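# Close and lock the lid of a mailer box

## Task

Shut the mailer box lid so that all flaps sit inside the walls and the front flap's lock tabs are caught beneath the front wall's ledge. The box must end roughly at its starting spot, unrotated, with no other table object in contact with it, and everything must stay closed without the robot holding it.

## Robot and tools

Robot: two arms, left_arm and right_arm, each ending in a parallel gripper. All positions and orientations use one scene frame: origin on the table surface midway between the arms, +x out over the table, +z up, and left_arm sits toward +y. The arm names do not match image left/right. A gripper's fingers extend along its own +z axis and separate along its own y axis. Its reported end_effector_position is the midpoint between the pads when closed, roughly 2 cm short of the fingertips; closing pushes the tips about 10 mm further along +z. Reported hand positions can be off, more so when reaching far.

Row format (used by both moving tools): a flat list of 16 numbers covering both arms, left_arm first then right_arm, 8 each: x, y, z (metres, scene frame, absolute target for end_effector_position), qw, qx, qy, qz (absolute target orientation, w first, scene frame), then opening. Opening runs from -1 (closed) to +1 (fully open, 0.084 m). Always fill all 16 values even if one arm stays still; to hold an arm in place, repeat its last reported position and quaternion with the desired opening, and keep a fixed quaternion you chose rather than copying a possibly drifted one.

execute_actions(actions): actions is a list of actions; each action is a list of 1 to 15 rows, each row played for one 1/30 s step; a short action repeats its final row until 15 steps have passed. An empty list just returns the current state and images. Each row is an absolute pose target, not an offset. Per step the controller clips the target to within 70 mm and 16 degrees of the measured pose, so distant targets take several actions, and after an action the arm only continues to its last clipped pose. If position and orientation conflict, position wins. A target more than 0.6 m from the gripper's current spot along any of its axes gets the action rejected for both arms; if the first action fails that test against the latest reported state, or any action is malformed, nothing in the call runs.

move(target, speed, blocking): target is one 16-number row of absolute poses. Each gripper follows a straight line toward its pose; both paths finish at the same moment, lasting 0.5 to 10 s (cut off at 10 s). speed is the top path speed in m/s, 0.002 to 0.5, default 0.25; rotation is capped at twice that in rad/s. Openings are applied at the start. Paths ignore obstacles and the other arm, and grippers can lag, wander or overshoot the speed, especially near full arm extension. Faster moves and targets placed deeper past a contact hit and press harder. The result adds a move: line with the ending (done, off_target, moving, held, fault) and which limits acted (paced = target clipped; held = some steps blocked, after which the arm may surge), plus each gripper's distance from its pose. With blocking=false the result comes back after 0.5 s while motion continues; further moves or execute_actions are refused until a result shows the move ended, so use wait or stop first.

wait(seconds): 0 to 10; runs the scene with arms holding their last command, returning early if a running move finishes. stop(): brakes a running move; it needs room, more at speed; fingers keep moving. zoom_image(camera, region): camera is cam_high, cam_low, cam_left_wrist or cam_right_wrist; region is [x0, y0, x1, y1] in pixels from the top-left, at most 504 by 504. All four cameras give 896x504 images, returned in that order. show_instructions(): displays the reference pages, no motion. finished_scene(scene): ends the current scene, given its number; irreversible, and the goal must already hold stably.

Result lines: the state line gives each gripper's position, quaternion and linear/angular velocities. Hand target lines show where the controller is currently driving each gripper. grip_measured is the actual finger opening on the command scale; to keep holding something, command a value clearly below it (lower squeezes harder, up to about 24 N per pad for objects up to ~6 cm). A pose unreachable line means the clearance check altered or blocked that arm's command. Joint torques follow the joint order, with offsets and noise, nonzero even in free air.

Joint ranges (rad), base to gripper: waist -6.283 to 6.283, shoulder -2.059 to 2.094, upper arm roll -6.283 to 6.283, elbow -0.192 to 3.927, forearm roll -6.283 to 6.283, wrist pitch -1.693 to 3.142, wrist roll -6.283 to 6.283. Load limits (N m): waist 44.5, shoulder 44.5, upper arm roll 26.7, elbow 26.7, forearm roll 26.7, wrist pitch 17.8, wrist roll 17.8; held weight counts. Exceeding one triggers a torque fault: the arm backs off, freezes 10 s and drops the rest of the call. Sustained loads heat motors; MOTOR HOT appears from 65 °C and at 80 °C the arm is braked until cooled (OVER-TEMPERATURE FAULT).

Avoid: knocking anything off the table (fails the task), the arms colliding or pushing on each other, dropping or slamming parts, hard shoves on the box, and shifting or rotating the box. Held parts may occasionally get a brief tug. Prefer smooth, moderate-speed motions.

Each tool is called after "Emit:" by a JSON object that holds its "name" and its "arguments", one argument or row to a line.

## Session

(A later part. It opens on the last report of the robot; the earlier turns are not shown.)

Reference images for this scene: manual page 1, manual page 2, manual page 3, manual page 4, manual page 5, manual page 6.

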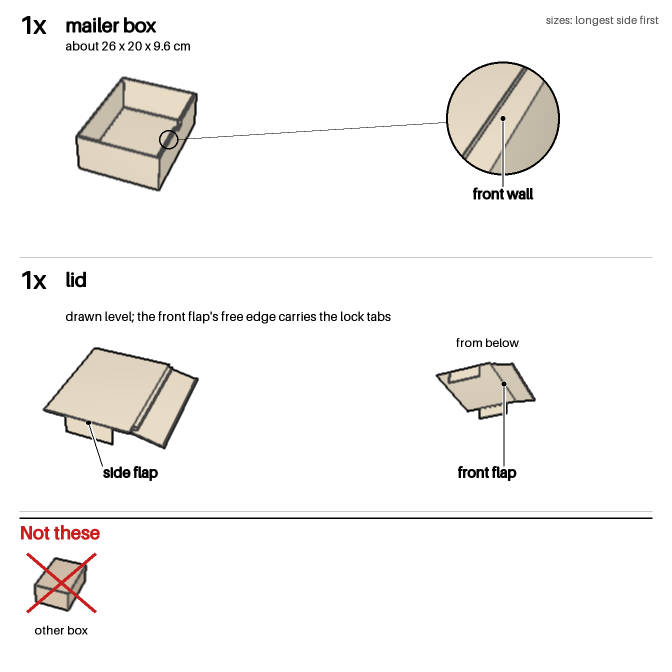

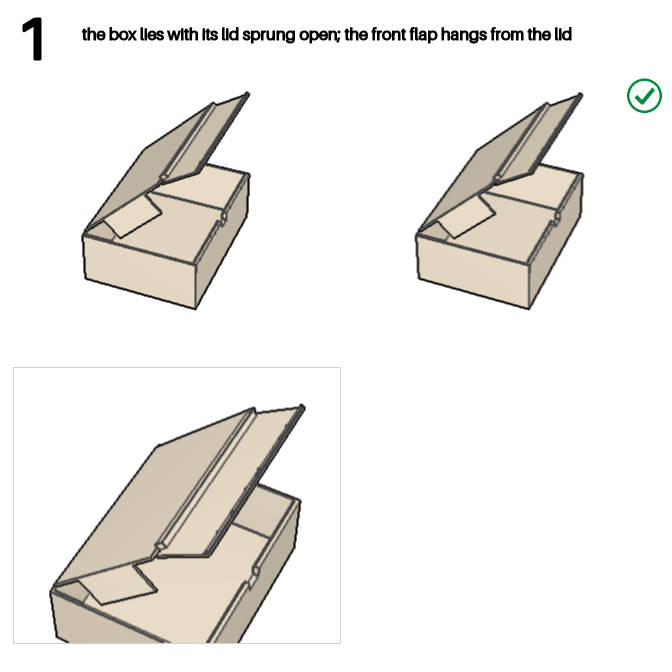

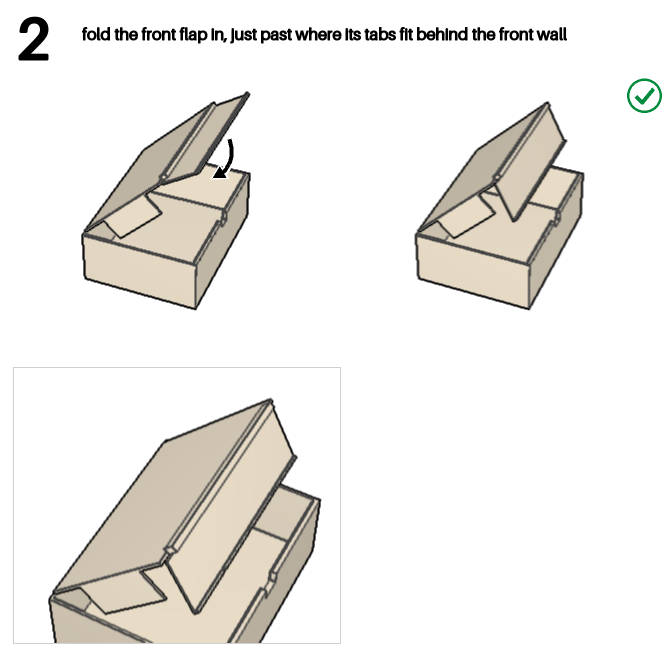

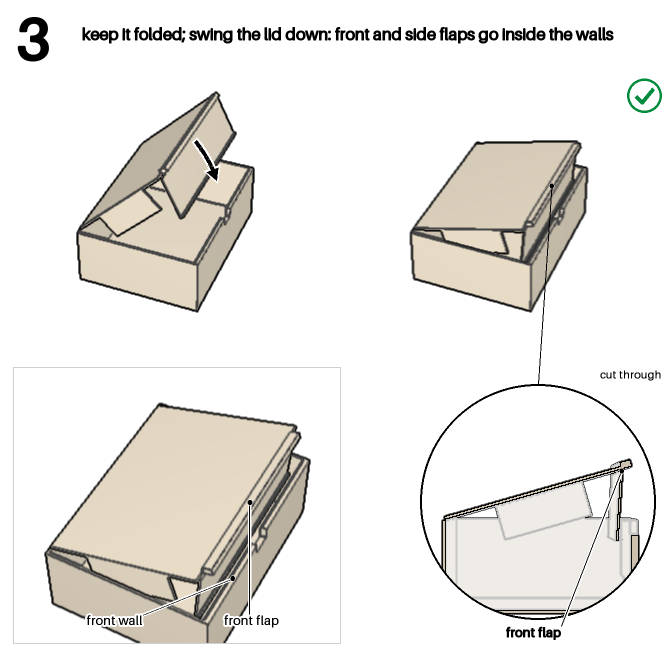

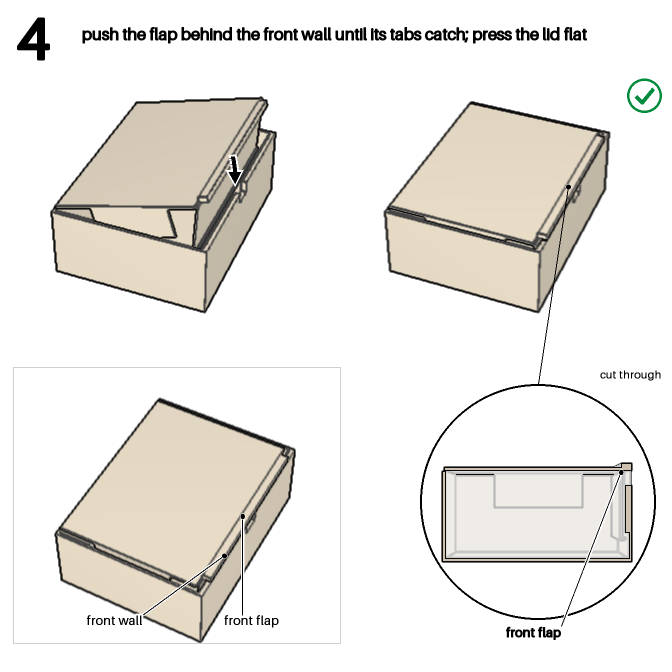

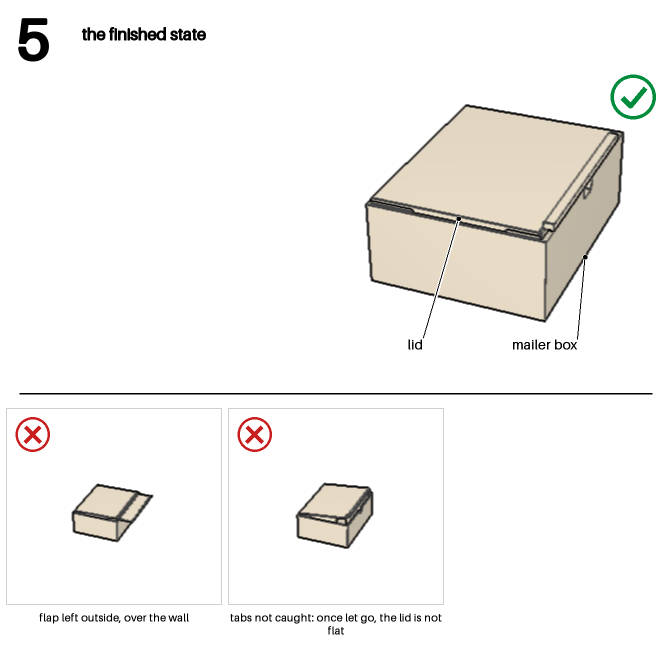

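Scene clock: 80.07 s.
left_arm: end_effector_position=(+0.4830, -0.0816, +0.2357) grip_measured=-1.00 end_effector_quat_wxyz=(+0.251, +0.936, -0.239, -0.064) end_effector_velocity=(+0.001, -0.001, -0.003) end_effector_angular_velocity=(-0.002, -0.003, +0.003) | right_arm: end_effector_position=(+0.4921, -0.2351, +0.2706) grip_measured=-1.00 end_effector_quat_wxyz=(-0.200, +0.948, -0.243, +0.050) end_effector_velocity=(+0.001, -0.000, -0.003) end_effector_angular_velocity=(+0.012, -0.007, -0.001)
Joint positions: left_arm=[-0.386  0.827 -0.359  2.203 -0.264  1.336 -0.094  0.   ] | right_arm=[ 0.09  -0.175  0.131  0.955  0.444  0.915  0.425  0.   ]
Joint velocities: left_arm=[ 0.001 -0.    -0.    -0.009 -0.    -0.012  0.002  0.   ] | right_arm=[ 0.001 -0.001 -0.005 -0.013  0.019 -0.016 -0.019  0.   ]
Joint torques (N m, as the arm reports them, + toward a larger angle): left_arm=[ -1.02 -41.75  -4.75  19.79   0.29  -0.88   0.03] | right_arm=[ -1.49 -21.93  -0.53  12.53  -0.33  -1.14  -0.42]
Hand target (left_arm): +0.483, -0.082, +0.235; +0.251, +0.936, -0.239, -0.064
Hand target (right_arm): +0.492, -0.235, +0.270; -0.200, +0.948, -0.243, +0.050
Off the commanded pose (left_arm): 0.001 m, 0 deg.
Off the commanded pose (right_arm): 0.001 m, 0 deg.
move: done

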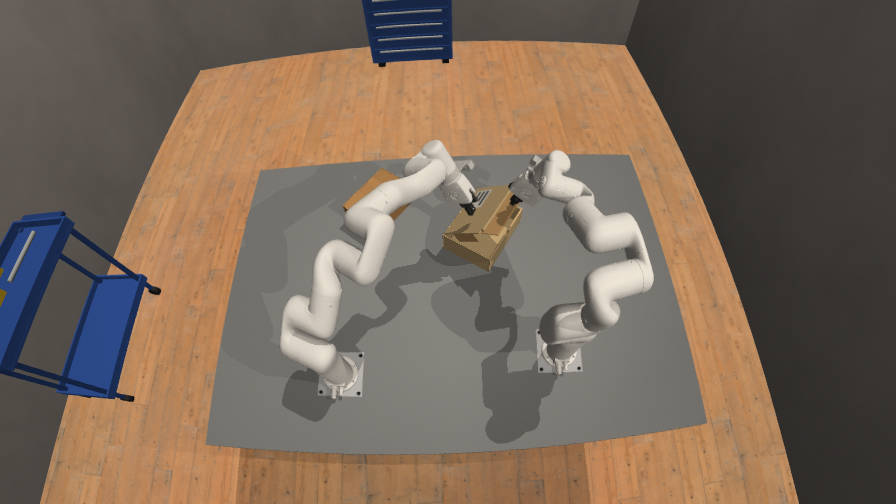

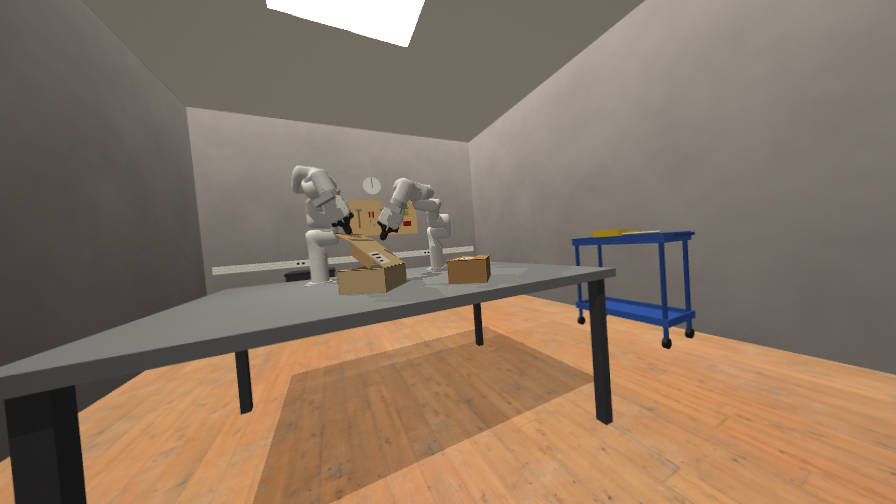

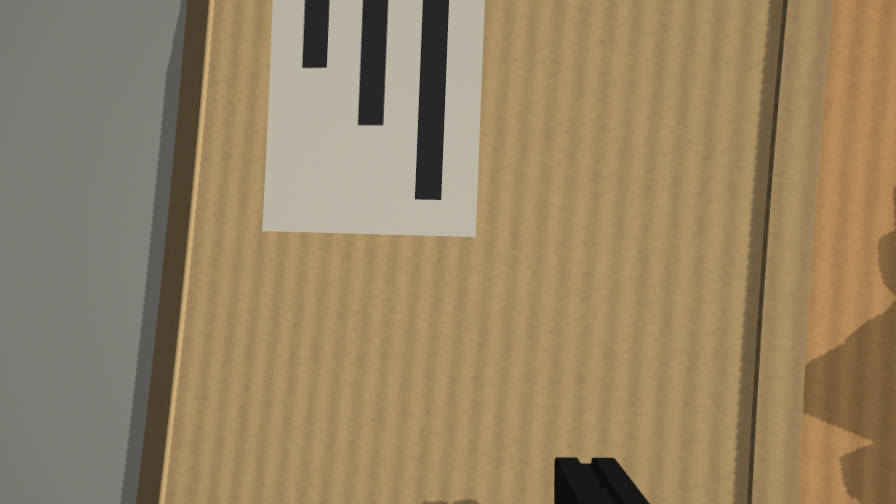

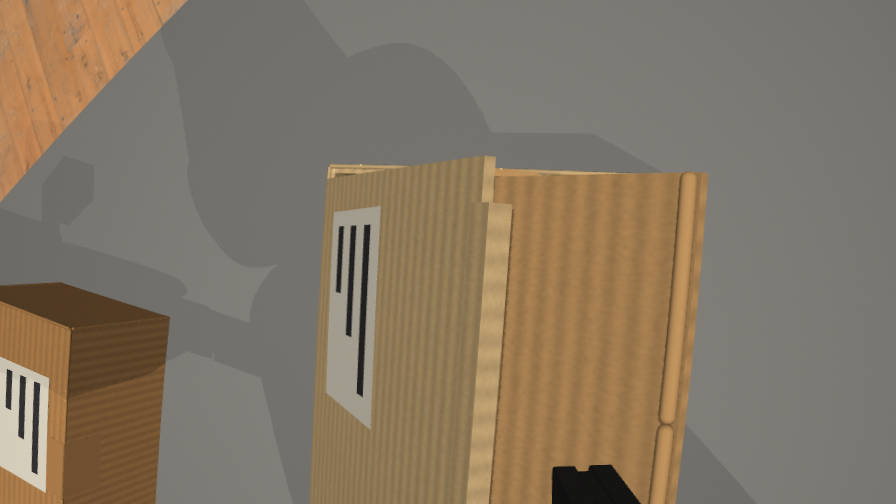

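Emit:
{"name": "move", "arguments": {
  "target": [0.482,-0.084,0.222,0.251,0.936,-0.239,-0.064,-1,0.492,-0.235,0.225,-0.291,0.924,-0.236,0.074,-1],
  "speed": 0.06
}}

Emit:
{"name": "move", "arguments": {
  "target": [0.480,-0.088,0.215,0.251,0.936,-0.239,-0.064,-1,0.507,-0.206,0.212,-0.291,0.924,-0.236,0.074,-1],
  "speed": 0.05
}}

Scene clock: 89.00 s.
left_arm: end_effector_position=(+0.4820, -0.0840, +0.2221) grip_measured=-1.00 end_effector_quat_wxyz=(+0.251, +0.936, -0.239, -0.064) end_effector_velocity=(-0.000, -0.001, -0.000) end_effector_angular_velocity=(-0.001, -0.001, -0.001) | right_arm: end_effector_position=(+0.4920, -0.2351, +0.2253) grip_measured=-1.00 end_effector_quat_wxyz=(-0.290, +0.924, -0.236, +0.074) end_effector_velocity=(+0.001, -0.001, -0.001) end_effector_angular_velocity=(+0.012, -0.011, -0.002)
Joint positions: left_arm=[-0.386  0.829 -0.359  2.168 -0.266  1.301 -0.083  0.   ] | right_arm=[ 0.127 -0.166  0.068  0.782  0.791  0.723  0.086  0.   ]
Joint velocities: left_arm=[-0.001 -0.     0.    -0.001 -0.    -0.002  0.001  0.   ] | right_arm=[ 0.002  0.001 -0.006 -0.005  0.027 -0.009 -0.028  0.   ]
Joint torques (N m, as the arm reports them, + toward a larger angle): left_arm=[ -1.06 -41.72  -4.91  19.84   0.33  -0.87   0.11] | right_arm=[ -1.03 -21.3   -0.35  12.14  -0.51  -0.68  -0.39]
Hand target (left_arm): +0.482, -0.084, +0.222; +0.251, +0.936, -0.239, -0.064
Hand target (right_arm): +0.492, -0.235, +0.225; -0.291, +0.924, -0.236, +0.074
Off the commanded pose (left_arm): 0.000 m, 0 deg.
Off the commanded pose (right_arm): 0.000 m, 0 deg.
move: done

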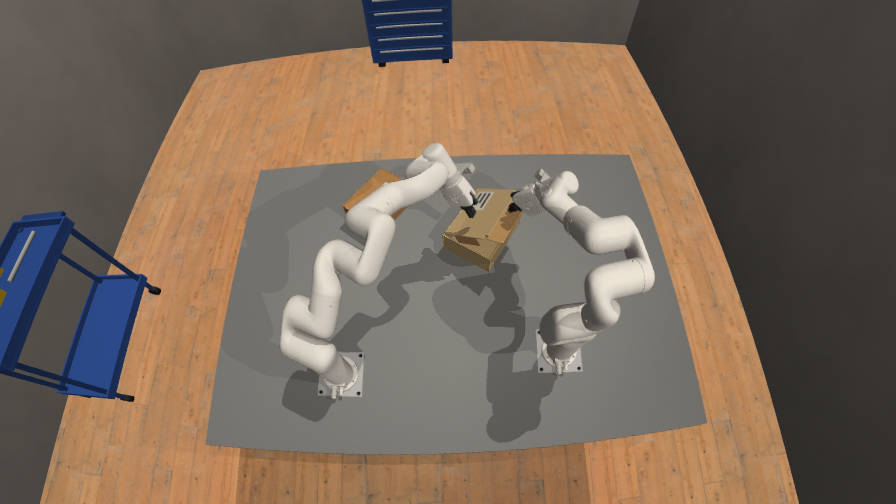

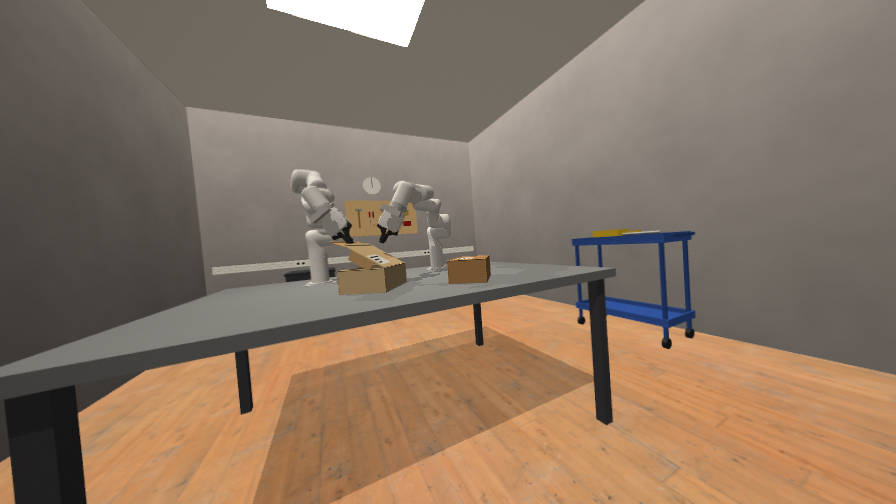

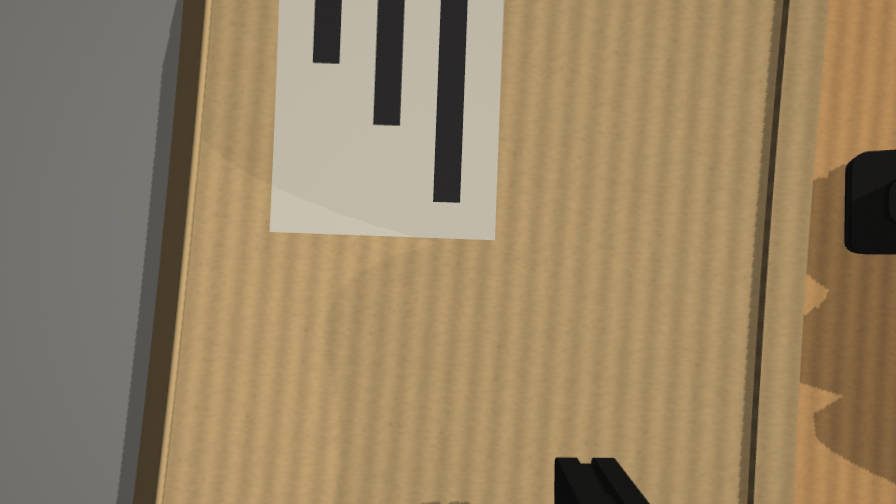

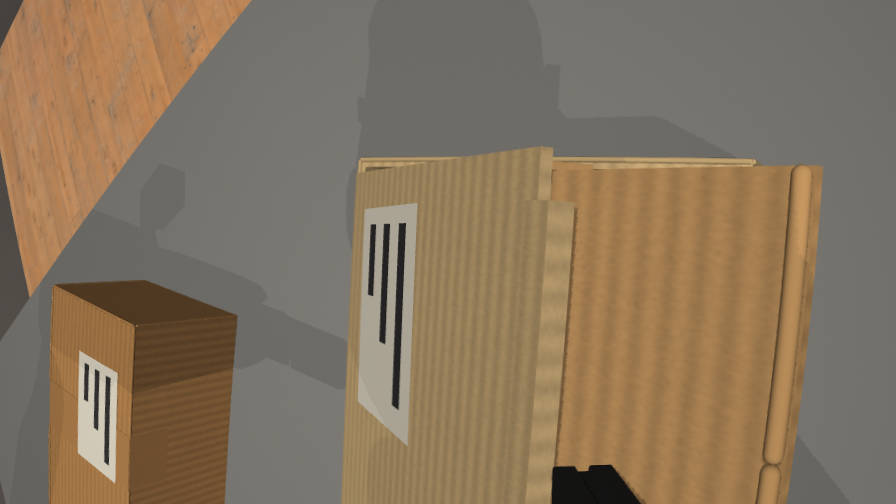

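Scene clock: 90.10 s.
left_arm: end_effector_position=(+0.4800, -0.0879, +0.2151) grip_measured=-1.00 end_effector_quat_wxyz=(+0.251, +0.936, -0.239, -0.064) end_effector_velocity=(+0.000, -0.000, -0.000) end_effector_angular_velocity=(-0.000, -0.000, +0.001) | right_arm: end_effector_position=(+0.5070, -0.2064, +0.2122) grip_measured=-1.00 end_effector_quat_wxyz=(-0.291, +0.924, -0.236, +0.074) end_effector_velocity=(+0.002, +0.001, -0.000) end_effector_angular_velocity=(-0.000, -0.003, -0.002)
Joint positions: left_arm=[-0.391  0.832 -0.359  2.153 -0.266  1.281 -0.082  0.   ] | right_arm=[ 0.162 -0.083  0.108  0.825  0.819  0.652  0.106  0.   ]
Joint velocities: left_arm=[-0.    -0.     0.    -0.001 -0.001 -0.002  0.     0.   ] | right_arm=[ 0.002  0.005  0.002  0.004  0.001 -0.006  0.001  0.   ]
Joint torques (N m, as the arm reports them, + toward a larger angle): left_arm=[ -0.92 -41.92  -5.09  19.93   0.38  -0.9    0.13] | right_arm=[ -1.02 -23.85  -0.3   11.64  -0.78  -0.83  -0.4 ]
Hand target (left_arm): +0.480, -0.088, +0.215; +0.251, +0.936, -0.239, -0.064
Hand target (right_arm): +0.507, -0.206, +0.212; -0.291, +0.924, -0.236, +0.074
Off the commanded pose (left_arm): 0.000 m, 0 deg.
Off the commanded pose (right_arm): 0.000 m, 0 deg.
move: done

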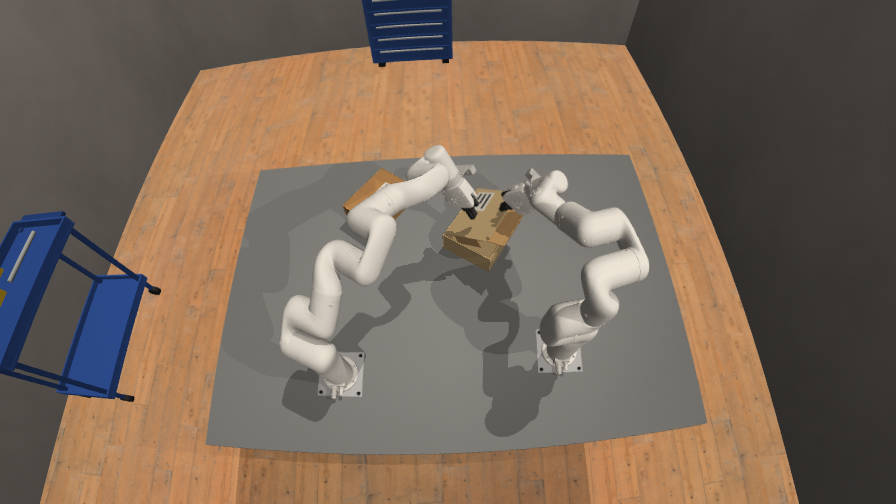

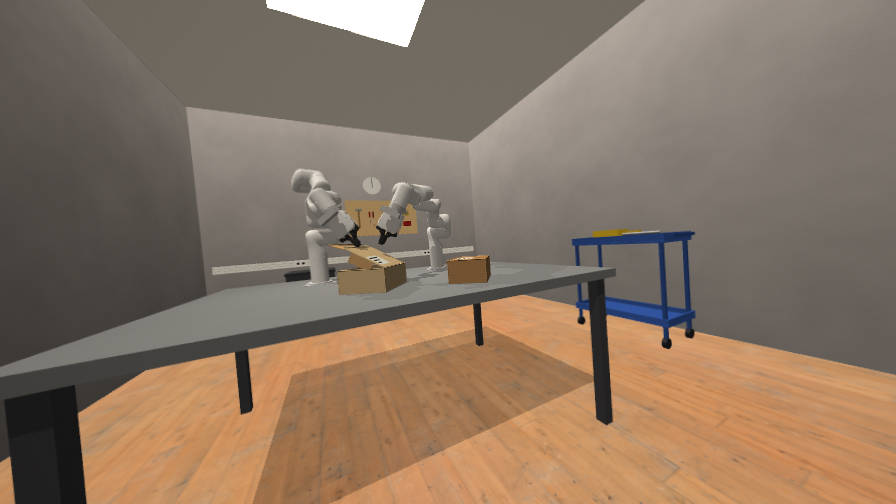

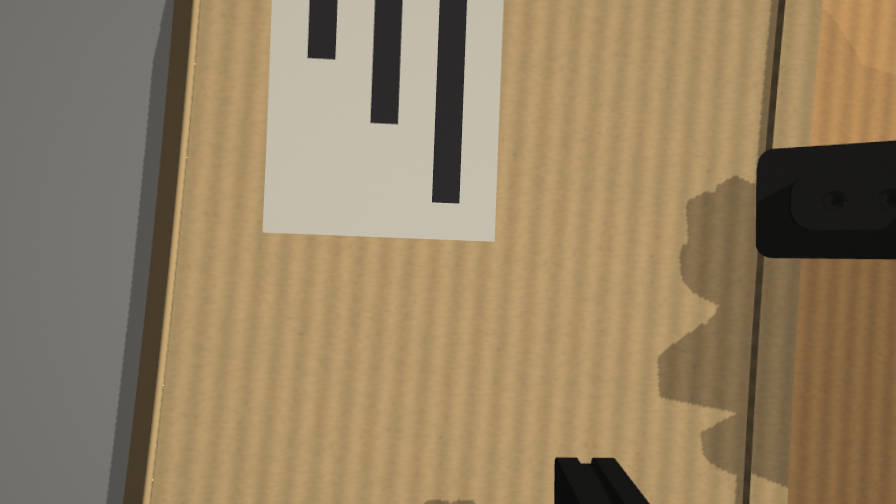

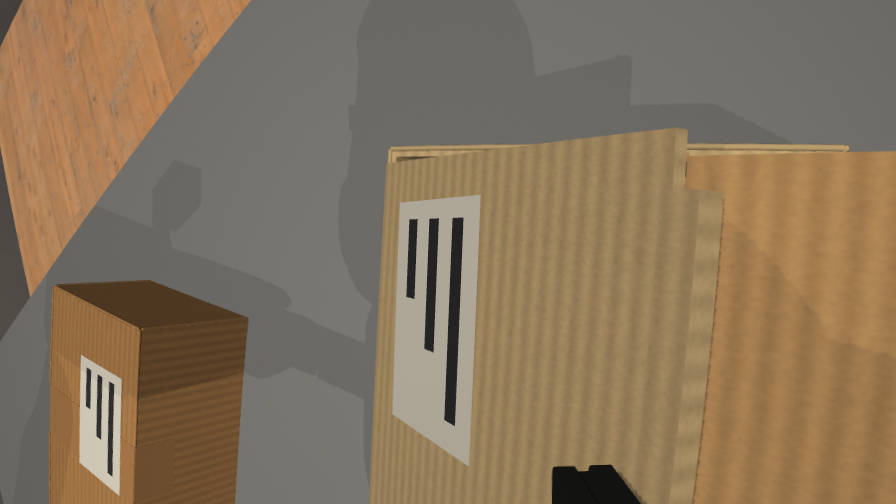

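Emit:
{"name": "move", "arguments": {
  "target": [0.480,-0.088,0.225,0.251,0.936,-0.239,-0.064,-1,0.485,-0.246,0.235,-0.291,0.924,-0.236,0.074,-1],
  "speed": 0.08
}}

Emit:
{"name": "move", "arguments": {
  "target": [0.480,-0.088,0.225,0.251,0.936,-0.239,-0.064,-1,0.485,-0.246,0.185,-0.291,0.924,-0.236,0.074,-1],
  "speed": 0.05
}}

Scene clock: 105.07 s.
left_arm: end_effector_position=(+0.4800, -0.0880, +0.2249) grip_measured=-1.00 end_effector_quat_wxyz=(+0.251, +0.936, -0.239, -0.064) end_effector_velocity=(+0.000, +0.000, +0.001) end_effector_angular_velocity=(+0.000, -0.001, +0.000) | right_arm: end_effector_position=(+0.4850, -0.2454, +0.2347) grip_measured=-1.00 end_effector_quat_wxyz=(-0.291, +0.924, -0.236, +0.074) end_effector_velocity=(-0.002, -0.002, +0.001) end_effector_angular_velocity=(-0.000, +0.001, +0.001)
Joint positions: left_arm=[-0.395  0.833 -0.359  2.182 -0.264  1.307 -0.092  0.   ] | right_arm=[ 0.113 -0.207  0.052  0.771  0.773  0.761  0.087  0.   ]
Joint velocities: left_arm=[ 0.     0.    -0.     0.002  0.001  0.001 -0.001  0.   ] | right_arm=[-0.003 -0.006 -0.003 -0.003 -0.003  0.008 -0.001  0.   ]
Joint torques (N m, as the arm reports them, + toward a larger angle): left_arm=[ -1.2  -42.34  -4.99  19.94   0.4   -0.79   0.13] | right_arm=[ -1.32 -20.08  -0.15  11.84  -0.62  -0.88  -0.46]
Hand target (left_arm): +0.480, -0.088, +0.225; +0.251, +0.936, -0.239, -0.064
Hand target (right_arm): +0.485, -0.246, +0.235; -0.291, +0.924, -0.236, +0.074
Off the commanded pose (left_arm): 0.000 m, 0 deg.
Off the commanded pose (right_arm): 0.001 m, 0 deg.
move: done

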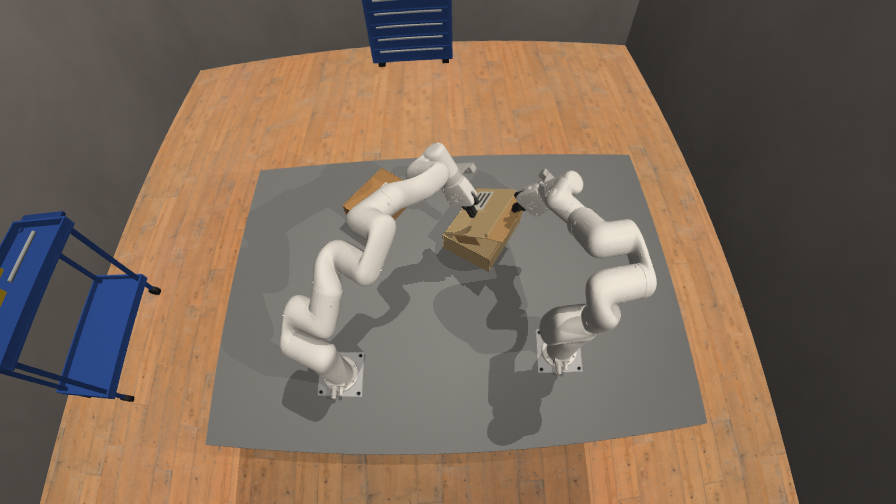

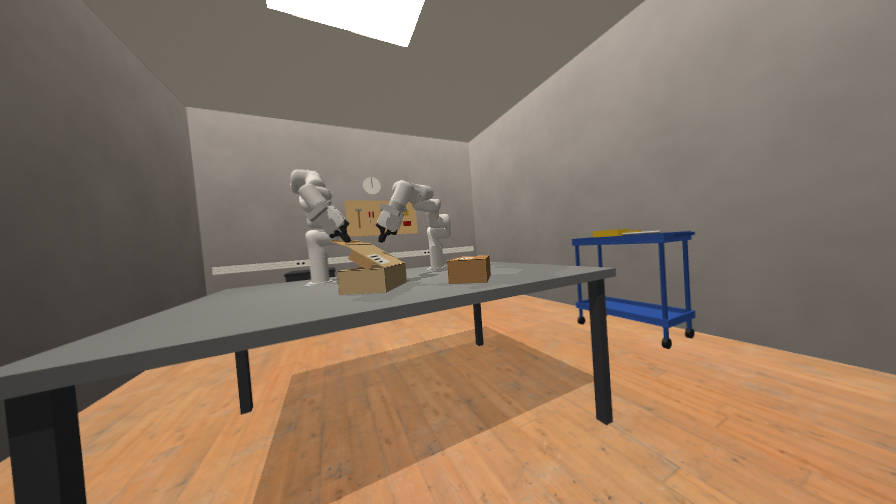

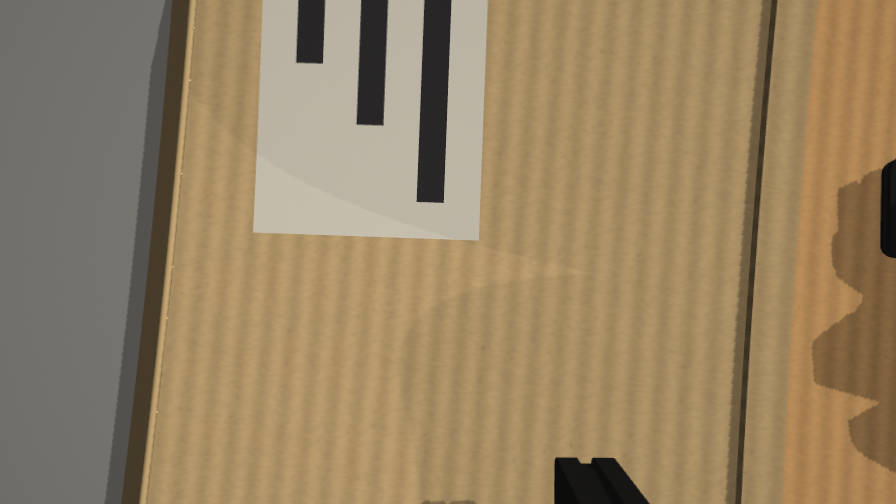

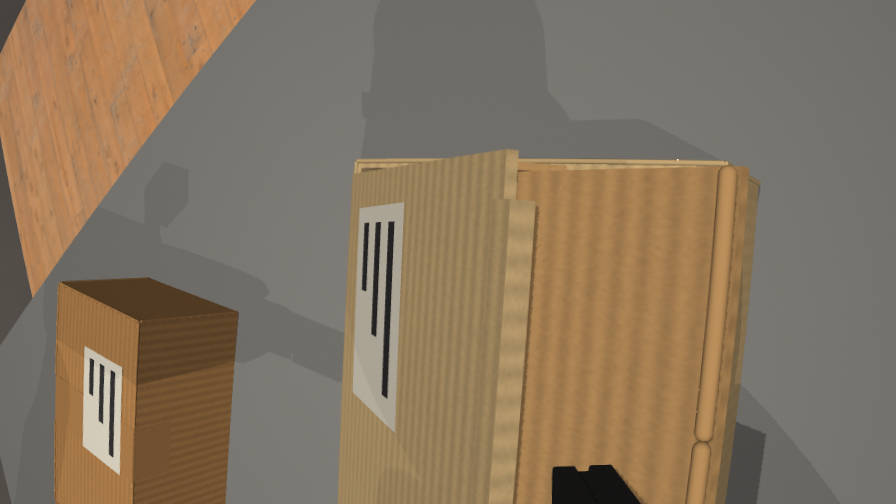

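Scene clock: 106.43 s.
left_arm: end_effector_position=(+0.4800, -0.0880, +0.2250) grip_measured=-1.00 end_effector_quat_wxyz=(+0.251, +0.936, -0.239, -0.064) end_effector_velocity=(-0.000, -0.000, -0.000) end_effector_angular_velocity=(+0.000, +0.000, -0.001) | right_arm: end_effector_position=(+0.4850, -0.2461, +0.1855) grip_measured=-1.00 end_effector_quat_wxyz=(-0.291, +0.924, -0.236, +0.074) end_effector_velocity=(+0.001, +0.001, -0.002) end_effector_angular_velocity=(+0.001, -0.003, +0.000)
Joint positions: left_arm=[-0.395  0.833 -0.359  2.182 -0.264  1.307 -0.092  0.   ] | right_arm=[ 0.134 -0.124  0.053  0.717  0.884  0.653 -0.045  0.   ]
Joint velocities: left_arm=[-0.001  0.    -0.     0.     0.     0.     0.     0.   ] | right_arm=[ 0.003  0.006 -0.001 -0.     0.01  -0.007 -0.011  0.   ]
Joint torques (N m, as the arm reports them, + toward a larger angle): left_arm=[ -0.99 -41.7   -4.91  19.98   0.47  -0.83   0.2 ] | right_arm=[ -1.27 -21.96  -0.09  11.23  -0.83  -0.79  -0.25]
Hand target (left_arm): +0.480, -0.088, +0.225; +0.251, +0.936, -0.239, -0.064
Hand target (right_arm): +0.485, -0.246, +0.185; -0.291, +0.924, -0.236, +0.074
Off the commanded pose (left_arm): 0.000 m, 0 deg.
Off the commanded pose (right_arm): 0.000 m, 0 deg.
move: done

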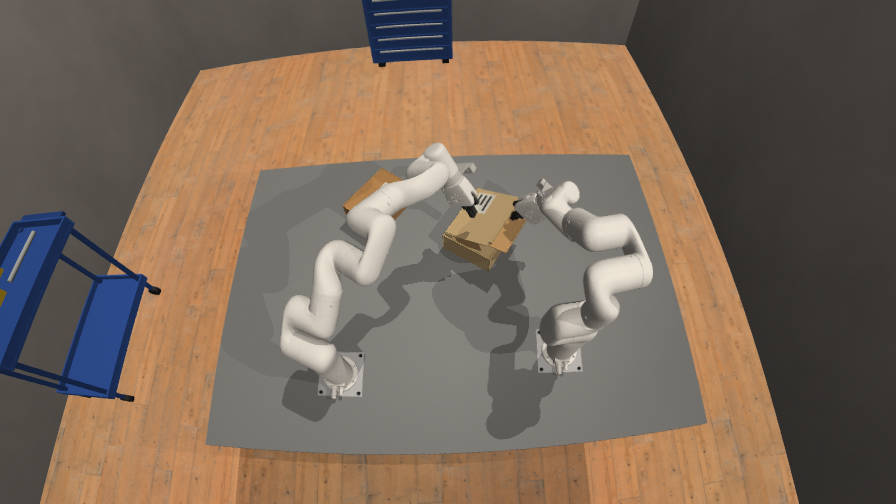

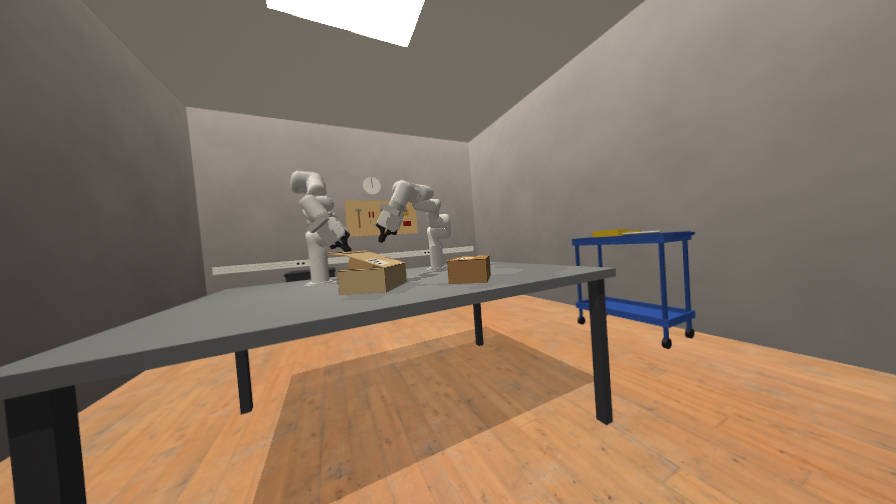

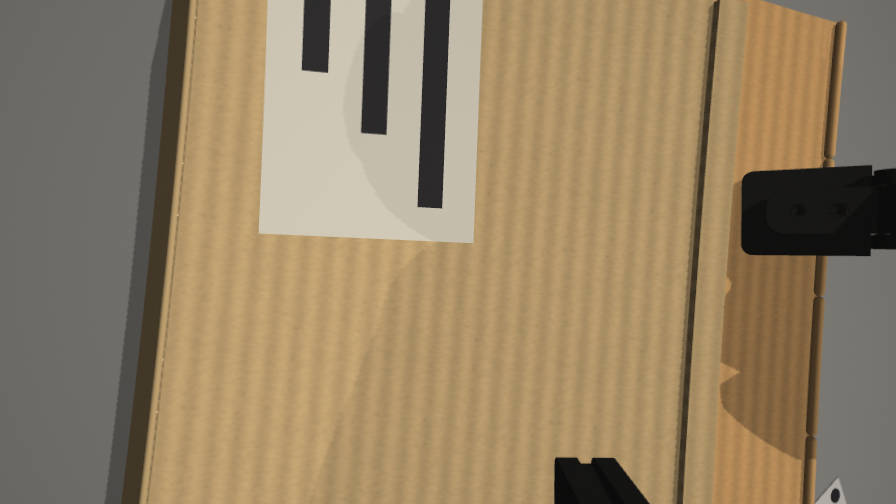

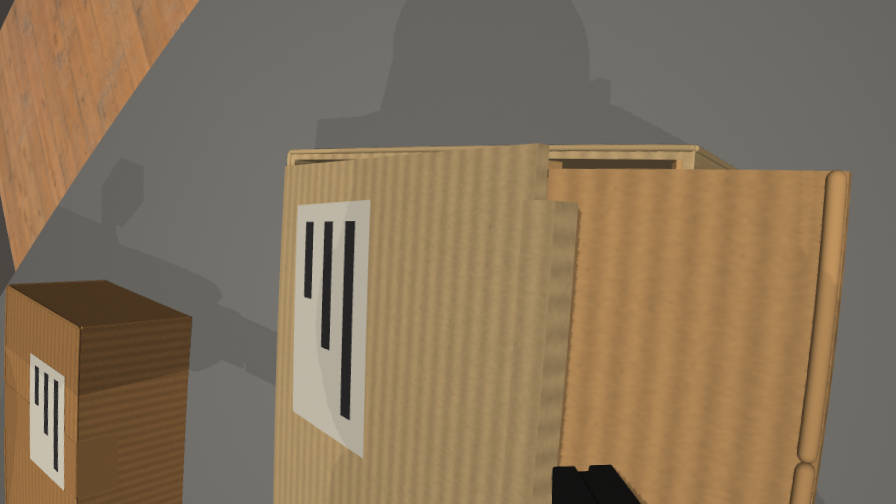

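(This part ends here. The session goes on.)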